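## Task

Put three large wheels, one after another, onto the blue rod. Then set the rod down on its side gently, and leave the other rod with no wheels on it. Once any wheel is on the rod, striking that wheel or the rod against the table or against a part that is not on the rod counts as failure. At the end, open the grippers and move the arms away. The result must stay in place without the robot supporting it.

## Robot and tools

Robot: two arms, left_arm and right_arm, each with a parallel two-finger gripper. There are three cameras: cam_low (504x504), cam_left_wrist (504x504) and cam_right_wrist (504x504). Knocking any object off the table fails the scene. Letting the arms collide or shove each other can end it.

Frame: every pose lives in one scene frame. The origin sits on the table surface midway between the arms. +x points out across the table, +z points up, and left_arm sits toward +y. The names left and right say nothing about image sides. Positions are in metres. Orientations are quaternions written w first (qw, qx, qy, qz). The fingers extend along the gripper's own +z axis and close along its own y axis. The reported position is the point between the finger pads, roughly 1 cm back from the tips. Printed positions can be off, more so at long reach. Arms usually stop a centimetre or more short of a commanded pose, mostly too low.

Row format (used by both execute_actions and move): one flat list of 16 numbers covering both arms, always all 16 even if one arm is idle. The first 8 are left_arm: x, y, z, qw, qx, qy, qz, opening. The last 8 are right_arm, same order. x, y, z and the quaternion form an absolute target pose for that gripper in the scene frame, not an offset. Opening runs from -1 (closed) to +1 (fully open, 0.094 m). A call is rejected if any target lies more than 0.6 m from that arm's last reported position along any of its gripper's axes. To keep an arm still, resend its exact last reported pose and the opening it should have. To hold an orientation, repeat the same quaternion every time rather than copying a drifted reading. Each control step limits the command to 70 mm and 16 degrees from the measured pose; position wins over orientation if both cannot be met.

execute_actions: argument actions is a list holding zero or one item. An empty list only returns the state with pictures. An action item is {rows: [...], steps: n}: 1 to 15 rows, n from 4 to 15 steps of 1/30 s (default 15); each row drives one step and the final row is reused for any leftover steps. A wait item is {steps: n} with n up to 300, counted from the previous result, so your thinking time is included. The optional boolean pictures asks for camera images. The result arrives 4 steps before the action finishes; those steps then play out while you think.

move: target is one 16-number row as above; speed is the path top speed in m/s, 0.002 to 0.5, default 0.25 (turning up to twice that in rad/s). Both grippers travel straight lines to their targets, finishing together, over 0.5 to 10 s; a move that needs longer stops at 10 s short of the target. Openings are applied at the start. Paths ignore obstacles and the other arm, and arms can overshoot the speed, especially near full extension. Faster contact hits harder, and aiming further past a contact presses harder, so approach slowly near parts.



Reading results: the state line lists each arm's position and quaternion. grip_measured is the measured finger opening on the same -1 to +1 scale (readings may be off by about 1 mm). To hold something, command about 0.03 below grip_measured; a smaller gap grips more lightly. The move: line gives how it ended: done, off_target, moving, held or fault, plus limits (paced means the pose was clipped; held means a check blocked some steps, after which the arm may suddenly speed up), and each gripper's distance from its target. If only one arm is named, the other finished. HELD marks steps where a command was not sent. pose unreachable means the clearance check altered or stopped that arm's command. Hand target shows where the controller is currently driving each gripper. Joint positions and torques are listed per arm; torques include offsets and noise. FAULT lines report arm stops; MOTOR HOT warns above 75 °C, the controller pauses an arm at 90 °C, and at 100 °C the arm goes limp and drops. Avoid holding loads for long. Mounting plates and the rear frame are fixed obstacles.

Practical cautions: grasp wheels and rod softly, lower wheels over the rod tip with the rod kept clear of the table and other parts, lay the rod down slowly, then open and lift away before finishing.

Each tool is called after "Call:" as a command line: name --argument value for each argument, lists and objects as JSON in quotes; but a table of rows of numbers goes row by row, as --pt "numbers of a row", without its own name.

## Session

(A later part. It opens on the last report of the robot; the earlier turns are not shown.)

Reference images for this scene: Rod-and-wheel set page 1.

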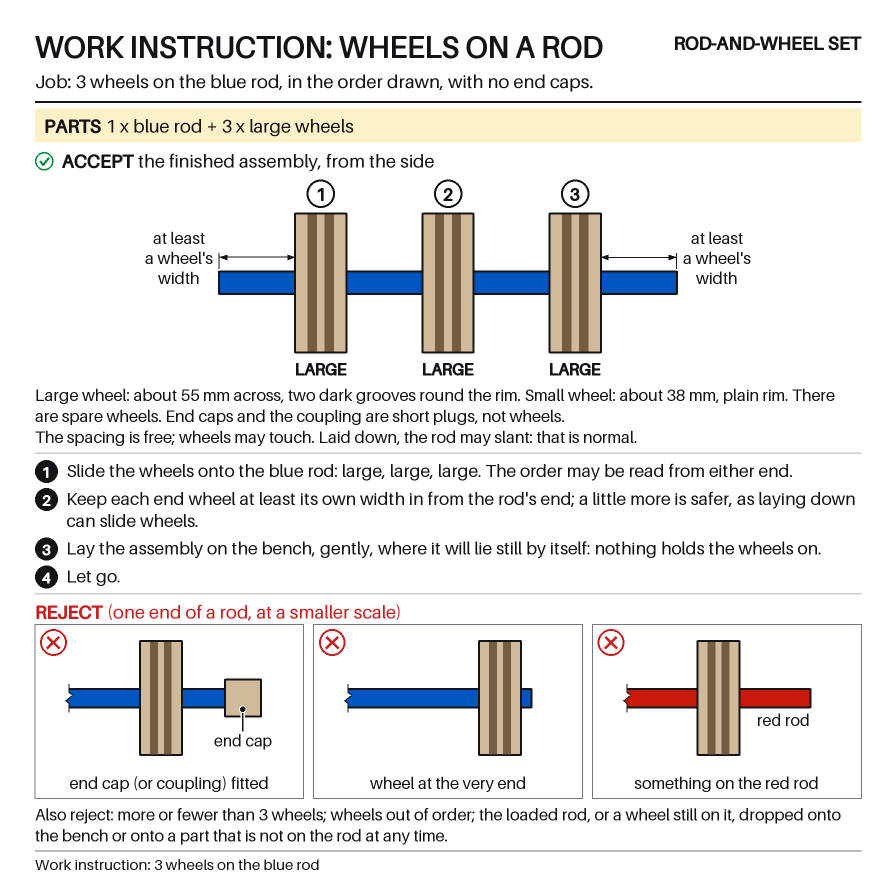

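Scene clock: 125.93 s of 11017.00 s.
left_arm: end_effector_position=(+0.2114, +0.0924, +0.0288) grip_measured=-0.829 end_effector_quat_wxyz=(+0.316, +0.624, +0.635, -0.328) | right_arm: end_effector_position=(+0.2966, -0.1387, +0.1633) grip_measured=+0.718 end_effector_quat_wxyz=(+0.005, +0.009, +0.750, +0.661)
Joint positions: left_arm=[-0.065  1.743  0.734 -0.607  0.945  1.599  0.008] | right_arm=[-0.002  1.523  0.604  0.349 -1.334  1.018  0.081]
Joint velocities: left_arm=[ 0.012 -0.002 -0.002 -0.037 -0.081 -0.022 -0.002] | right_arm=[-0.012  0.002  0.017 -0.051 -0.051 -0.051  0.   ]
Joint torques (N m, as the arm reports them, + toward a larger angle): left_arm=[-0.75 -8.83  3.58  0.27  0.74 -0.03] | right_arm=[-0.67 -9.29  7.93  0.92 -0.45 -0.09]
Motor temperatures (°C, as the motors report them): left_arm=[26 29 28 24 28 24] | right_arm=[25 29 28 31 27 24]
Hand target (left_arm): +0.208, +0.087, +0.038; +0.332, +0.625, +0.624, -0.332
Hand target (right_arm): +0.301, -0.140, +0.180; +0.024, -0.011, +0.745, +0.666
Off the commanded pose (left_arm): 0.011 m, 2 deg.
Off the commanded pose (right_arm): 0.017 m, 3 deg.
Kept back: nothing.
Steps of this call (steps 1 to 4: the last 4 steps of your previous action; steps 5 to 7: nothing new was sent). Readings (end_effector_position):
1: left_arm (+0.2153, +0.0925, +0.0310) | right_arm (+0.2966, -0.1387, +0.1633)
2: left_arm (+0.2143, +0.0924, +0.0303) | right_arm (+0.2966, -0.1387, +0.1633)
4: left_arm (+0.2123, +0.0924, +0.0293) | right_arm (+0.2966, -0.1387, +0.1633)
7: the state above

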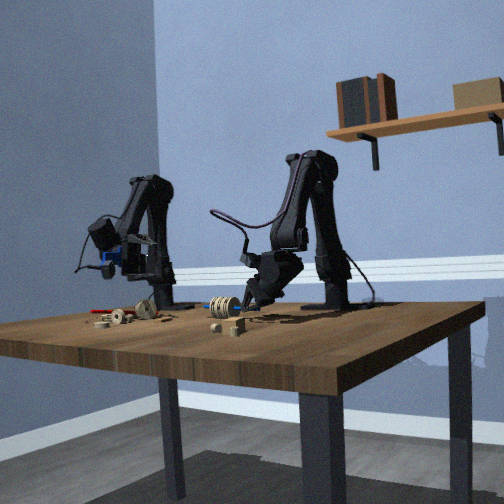

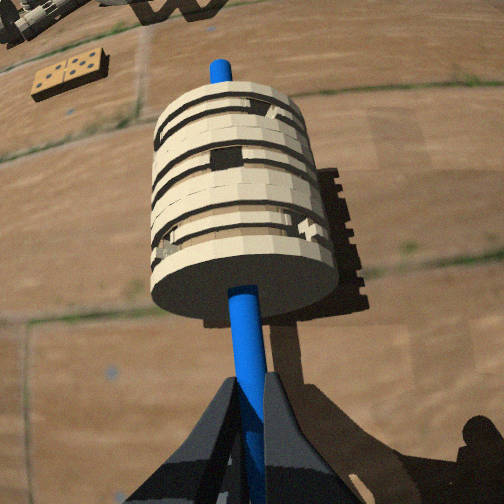

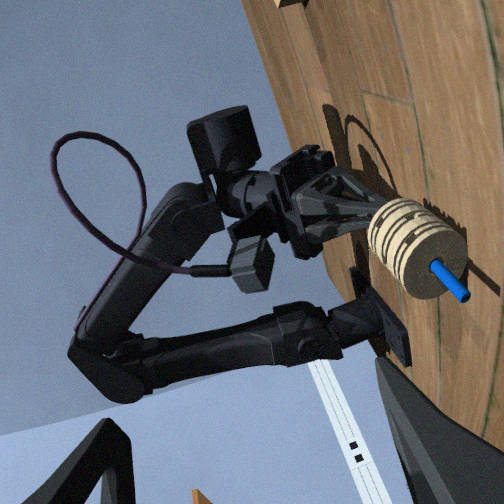

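Call:
execute_actions --actions '[{"rows":[ [0.2080,0.087,0.0380,0.3320,0.6243,0.6243,-0.3320,-0.85,0.301,-0.140,0.180,0.0234,-0.0113,0.7458,0.6663,0.72], [0.2080,0.087,0.0380,0.3320,0.6243,0.6243,-0.3320,-0.84,0.301,-0.140,0.180,0.0234,-0.0113,0.7458,0.6663,0.72], [0.2080,0.087,0.0380,0.3320,0.6243,0.6243,-0.3320,-0.833,0.301,-0.140,0.180,0.0234,-0.0113,0.7458,0.6663,0.72], [0.2080,0.087,0.0380,0.3320,0.6243,0.6243,-0.3320,-0.827,0.301,-0.140,0.180,0.0234,-0.0113,0.7458,0.6663,0.72], [0.2080,0.087,0.0380,0.3320,0.6243,0.6243,-0.3320,-0.822,0.301,-0.140,0.180,0.0234,-0.0113,0.7458,0.6663,0.72], [0.2080,0.087,0.0380,0.3320,0.6243,0.6243,-0.3320,-0.817,0.301,-0.140,0.180,0.0234,-0.0113,0.7458,0.6663,0.72], [0.2080,0.087,0.0380,0.3320,0.6243,0.6243,-0.3320,-0.812,0.301,-0.140,0.180,0.0234,-0.0113,0.7458,0.6663,0.72], [0.2080,0.087,0.0380,0.3320,0.6243,0.6243,-0.3320,-0.807,0.301,-0.140,0.180,0.0234,-0.0113,0.7458,0.6663,0.72], [0.2080,0.087,0.0380,0.3320,0.6243,0.6243,-0.3320,-0.80,0.301,-0.140,0.180,0.0234,-0.0113,0.7458,0.6663,0.72], [0.2080,0.087,0.0380,0.3320,0.6243,0.6243,-0.3320,-0.79,0.301,-0.140,0.180,0.0234,-0.0113,0.7458,0.6663,0.72], [0.2080,0.087,0.0380,0.3320,0.6243,0.6243,-0.3320,-0.77,0.301,-0.140,0.180,0.0234,-0.0113,0.7458,0.6663,0.72], [0.2080,0.087,0.0380,0.3320,0.6243,0.6243,-0.3320,-0.74,0.301,-0.140,0.180,0.0234,-0.0113,0.7458,0.6663,0.72], [0.2080,0.087,0.0380,0.3320,0.6243,0.6243,-0.3320,-0.70,0.301,-0.140,0.180,0.0234,-0.0113,0.7458,0.6663,0.72], [0.2080,0.087,0.0380,0.3320,0.6243,0.6243,-0.3320,-0.64,0.301,-0.140,0.180,0.0234,-0.0113,0.7458,0.6663,0.72], [0.2080,0.087,0.0380,0.3320,0.6243,0.6243,-0.3320,-0.56,0.301,-0.140,0.180,0.0234,-0.0113,0.7458,0.6663,0.72] ],"steps":15}]'

Call:
execute_actions --actions '[{"rows":[ [0.2080,0.087,0.0380,0.3320,0.6243,0.6243,-0.3320,-0.47,0.301,-0.140,0.180,0.0234,-0.0113,0.7458,0.6663,0.72], [0.2080,0.087,0.0380,0.3320,0.6243,0.6243,-0.3320,-0.38,0.301,-0.140,0.180,0.0234,-0.0113,0.7458,0.6663,0.72], [0.2080,0.087,0.0380,0.3320,0.6243,0.6243,-0.3320,-0.29,0.301,-0.140,0.180,0.0234,-0.0113,0.7458,0.6663,0.72], [0.2080,0.087,0.0380,0.3320,0.6243,0.6243,-0.3320,-0.20,0.301,-0.140,0.180,0.0234,-0.0113,0.7458,0.6663,0.72], [0.2080,0.087,0.0380,0.3320,0.6243,0.6243,-0.3320,-0.11,0.301,-0.140,0.180,0.0234,-0.0113,0.7458,0.6663,0.72], [0.2080,0.087,0.0380,0.3320,0.6243,0.6243,-0.3320,-0.02,0.301,-0.140,0.180,0.0234,-0.0113,0.7458,0.6663,0.72], [0.2080,0.087,0.0380,0.3320,0.6243,0.6243,-0.3320,0.05,0.301,-0.140,0.180,0.0234,-0.0113,0.7458,0.6663,0.72] ],"steps":8}]' --pictures true

Scene clock: 127.30 s of 11017.00 s.
left_arm: end_effector_position=(+0.2118, +0.0924, +0.0288) grip_measured=-0.780 end_effector_quat_wxyz=(+0.317, +0.625, +0.634, -0.328) | right_arm: end_effector_position=(+0.2965, -0.1387, +0.1632) grip_measured=+0.718 end_effector_quat_wxyz=(+0.005, +0.009, +0.750, +0.661)
Joint positions: left_arm=[-0.065  1.743  0.734 -0.605  0.945  1.599  0.01 ] | right_arm=[-0.002  1.523  0.604  0.349 -1.334  1.017  0.081]
Joint velocities: left_arm=[ 0.012 -0.002  0.007 -0.095  0.007  0.022  0.016] | right_arm=[-0.002  0.012  0.002 -0.051 -0.037 -0.066 -0.001]
Joint torques (N m, as the arm reports them, + toward a larger angle): left_arm=[-0.75 -8.84  3.66  0.32  0.74 -0.06] | right_arm=[-0.53 -9.06  7.89  0.84 -0.42 -0.12]
Motor temperatures (°C, as the motors report them): left_arm=[26 29 27 24 28 24] | right_arm=[25 29 28 31 27 24]
Steps of this call (steps 1 to 30: nothing new was sent; steps 31 to 41: the first 11 steps of this action). Readings (end_effector_position):
31: left_arm (+0.2117, +0.0924, +0.0288) | right_arm (+0.2966, -0.1387, +0.1633)
32: left_arm (+0.2117, +0.0924, +0.0288) | right_arm (+0.2966, -0.1387, +0.1633)
34: left_arm (+0.2117, +0.0924, +0.0288) | right_arm (+0.2965, -0.1387, +0.1632)
38: left_arm (+0.2118, +0.0924, +0.0288) | right_arm (+0.2965, -0.1387, +0.1632)
41: the state above

Scene clock: 127.57 s of 11017.00 s.
left_arm: end_effector_position=(+0.2119, +0.0924, +0.0288) grip_measured=-0.249 end_effector_quat_wxyz=(+0.317, +0.625, +0.634, -0.327) | right_arm: end_effector_position=(+0.2965, -0.1387, +0.1632) grip_measured=+0.718 end_effector_quat_wxyz=(+0.005, +0.009, +0.750, +0.661)
Joint positions: left_arm=[-0.065  1.743  0.734 -0.604  0.945  1.599  0.035] | right_arm=[-0.002  1.523  0.604  0.349 -1.334  1.017  0.081]
Joint velocities: left_arm=[ 0.002 -0.002 -0.002 -0.037 -0.022  0.051  0.094] | right_arm=[-0.012 -0.012 -0.012 -0.007 -0.022  0.022 -0.   ]
Joint torques (N m, as the arm reports them, + toward a larger angle): left_arm=[-0.77 -8.83  3.67  0.29  0.72  0.02] | right_arm=[-0.48 -9.19  7.97  0.9  -0.4  -0.1 ]
Motor temperatures (°C, as the motors report them): left_arm=[26 29 27 24 28 24] | right_arm=[25 29 28 31 27 24]
Off your previous action's commanded pose (left_arm): 0.011 m, 2 deg at its last step (step 4 of this call).
Off your previous action's commanded pose (right_arm): 0.017 m, 3 deg at its last step (step 4 of this call).
Steps of this call (steps 1 to 4: the last 4 steps of your previous action; steps 5 to 8: the first 4 steps of this action). Readings (end_effector_position):
5: left_arm (+0.2119, +0.0924, +0.0288) | right_arm (+0.2965, -0.1387, +0.1632)
6: left_arm (+0.2119, +0.0924, +0.0288) | right_arm (+0.2965, -0.1387, +0.1632)
8: the state above

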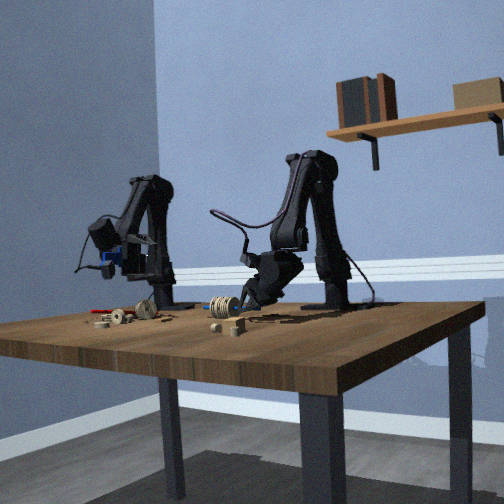

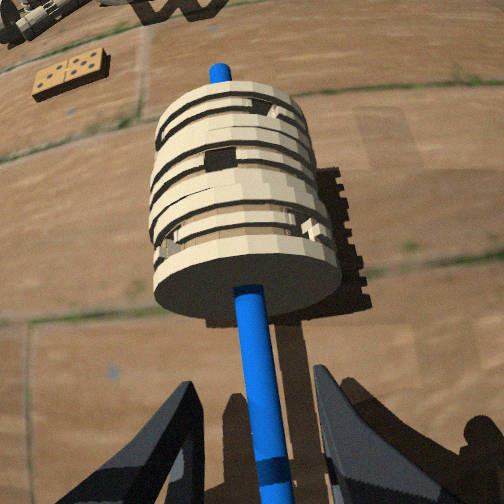

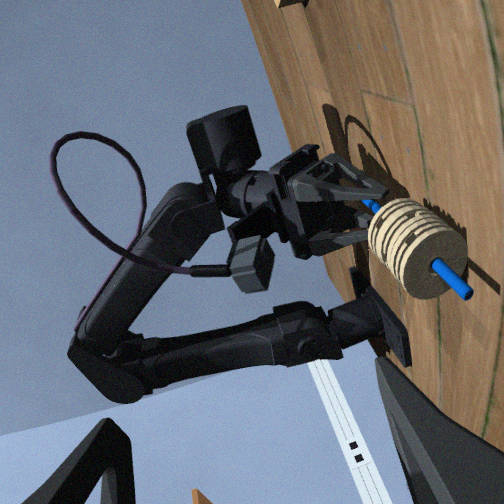

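Released cleanly. Lift away.

Call:
move --target '[0.200,0.125,0.170,0.3320,0.6243,0.6243,-0.3320,0.05,0.2965,-0.1387,0.1632,0.005,0.009,0.750,0.661,0.72]' --speed 0.22

Call:
zoom_image --camera "cam_low" --region '[195,280,275,330]'

Scene clock: 129.37 s of 11017.00 s.
left_arm: end_effector_position=(+0.1931, +0.1230, +0.1582) grip_measured=+0.047 end_effector_quat_wxyz=(+0.317, +0.625, +0.628, -0.339) | right_arm: end_effector_position=(+0.2965, -0.1387, +0.1632) grip_measured=+0.718 end_effector_quat_wxyz=(+0.003, +0.011, +0.750, +0.661)
Joint positions: left_arm=[ 0.078  1.51   1.05  -1.385  0.938  1.87   0.049] | right_arm=[-0.002  1.523  0.604  0.349 -1.334  1.024  0.081]
Joint velocities: left_arm=[-0.007  0.007 -0.007 -0.007 -0.051 -0.007  0.001] | right_arm=[ 0.002 -0.002 -0.002 -0.007  0.037 -0.051 -0.001]
Joint torques (N m, as the arm reports them, + toward a larger angle): left_arm=[ 0.97 -5.21  9.05 -0.21  0.59  0.03] | right_arm=[-0.2  -6.66  5.33  1.12 -0.27  0.01]
Motor temperatures (°C, as the motors report them): left_arm=[26 29 27 24 28 24] | right_arm=[25 29 28 31 27 24]
Hand target (left_arm): +0.200, +0.125, +0.170; +0.332, +0.624, +0.624, -0.332
Hand target (right_arm): +0.296, -0.139, +0.163; +0.005, +0.009, +0.750, +0.661
Off your previous action's commanded pose (left_arm): 0.011 m, 2 deg at its last step (step 4 of this call).
Off your previous action's commanded pose (right_arm): 0.017 m, 3 deg at its last step (step 4 of this call).
Off the commanded pose (left_arm): 0.014 m, 2 deg.
Off the commanded pose (right_arm): 0.000 m, 0 deg.
Kept back: nothing.
move: off_target (left_arm)

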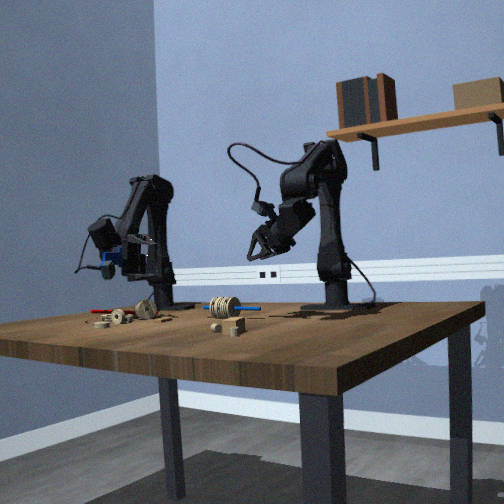

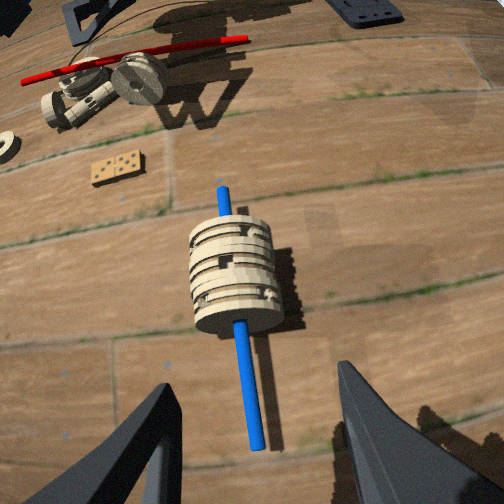

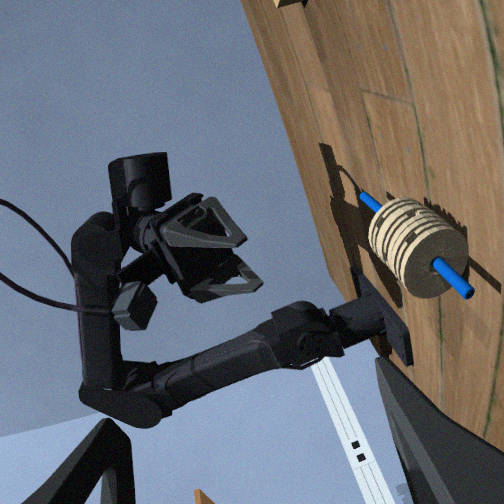

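Region (195, 280, 275, 330) of cam_low's 504x504 image, scaled by 6.300, with more detail than that image has; it fills the top 315 rows of this view, and the rest is white.

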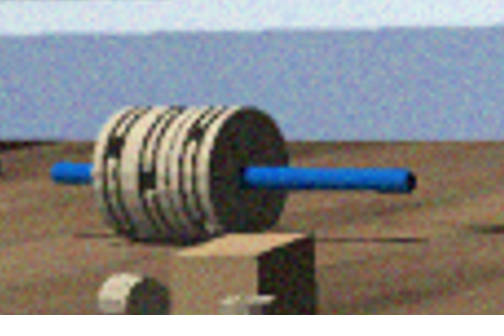

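Call:
zoom_image --camera "cam_left_wrist" --region '[0,20,270,150]'

Call:
execute_actions --actions '[]'

Region (0, 20, 270, 150) of cam_left_wrist's 504x504 image, scaled by 1.867, with more detail than that image has; it fills the top 243 rows of this view, and the rest is white.

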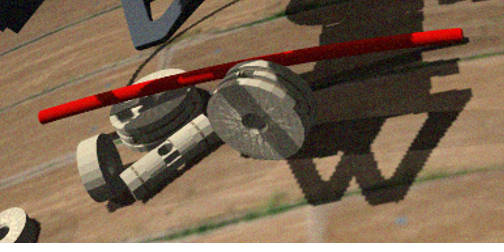

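Scene clock: 129.47 s of 11017.00 s.
left_arm: end_effector_position=(+0.1929, +0.1230, +0.1582) grip_measured=+0.047 end_effector_quat_wxyz=(+0.317, +0.625, +0.628, -0.339) | right_arm: end_effector_position=(+0.2965, -0.1387, +0.1632) grip_measured=+0.718 end_effector_quat_wxyz=(+0.003, +0.011, +0.750, +0.661)
Joint positions: left_arm=[ 0.078  1.51   1.05  -1.386  0.938  1.871  0.049] | right_arm=[-0.002  1.523  0.604  0.349 -1.334  1.024  0.081]
Joint velocities: left_arm=[-0.012 -0.007 -0.012 -0.037  0.037 -0.037  0.001] | right_arm=[-0.002  0.012 -0.012 -0.022 -0.007 -0.007  0.   ]
Joint torques (N m, as the arm reports them, + toward a larger angle): left_arm=[ 0.99 -5.21  9.05 -0.23  0.58  0.02] | right_arm=[ 0.01 -6.72  5.49  1.1  -0.3  -0.06]
Motor temperatures (°C, as the motors report them): left_arm=[26 29 27 24 28 24] | right_arm=[25 29 28 31 27 24]
Hand target (left_arm): +0.200, +0.125, +0.170; +0.332, +0.624, +0.624, -0.332
Hand target (right_arm): +0.296, -0.139, +0.163; +0.005, +0.009, +0.750, +0.661
Off the commanded pose (left_arm): 0.014 m, 2 deg.
Off the commanded pose (right_arm): 0.000 m, 0 deg.
Kept back: nothing.
Steps of this call (steps 1 to 3: nothing new was sent). Readings (end_effector_position):
1: left_arm (+0.1931, +0.1230, +0.1582) | right_arm (+0.2965, -0.1387, +0.1632)
2: left_arm (+0.1930, +0.1230, +0.1582) | right_arm (+0.2965, -0.1387, +0.1632)
3: the state above

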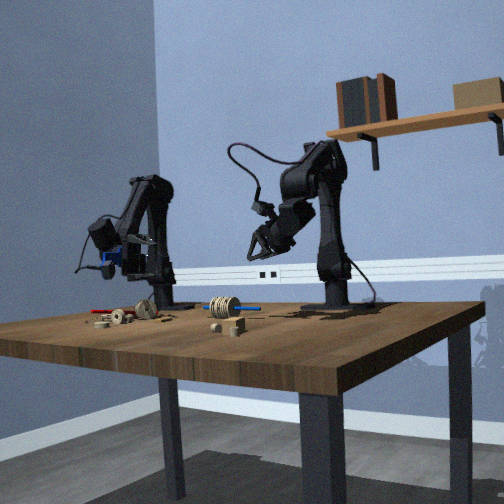

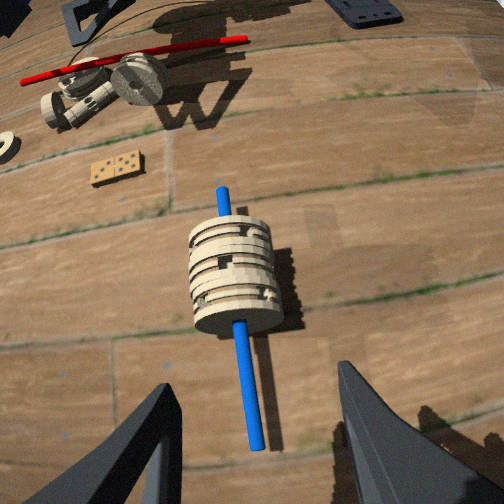

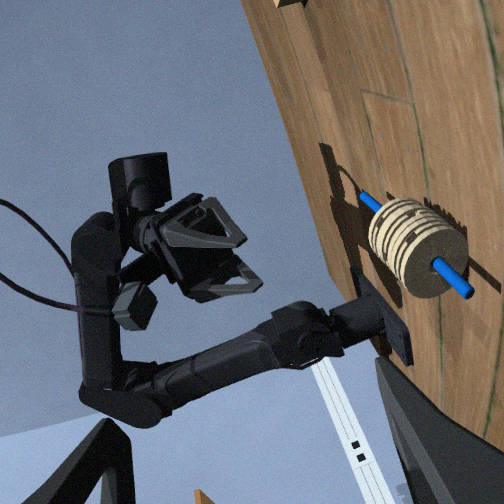

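Call:
finished_scene --scene 2

The scene is finished: the task was done.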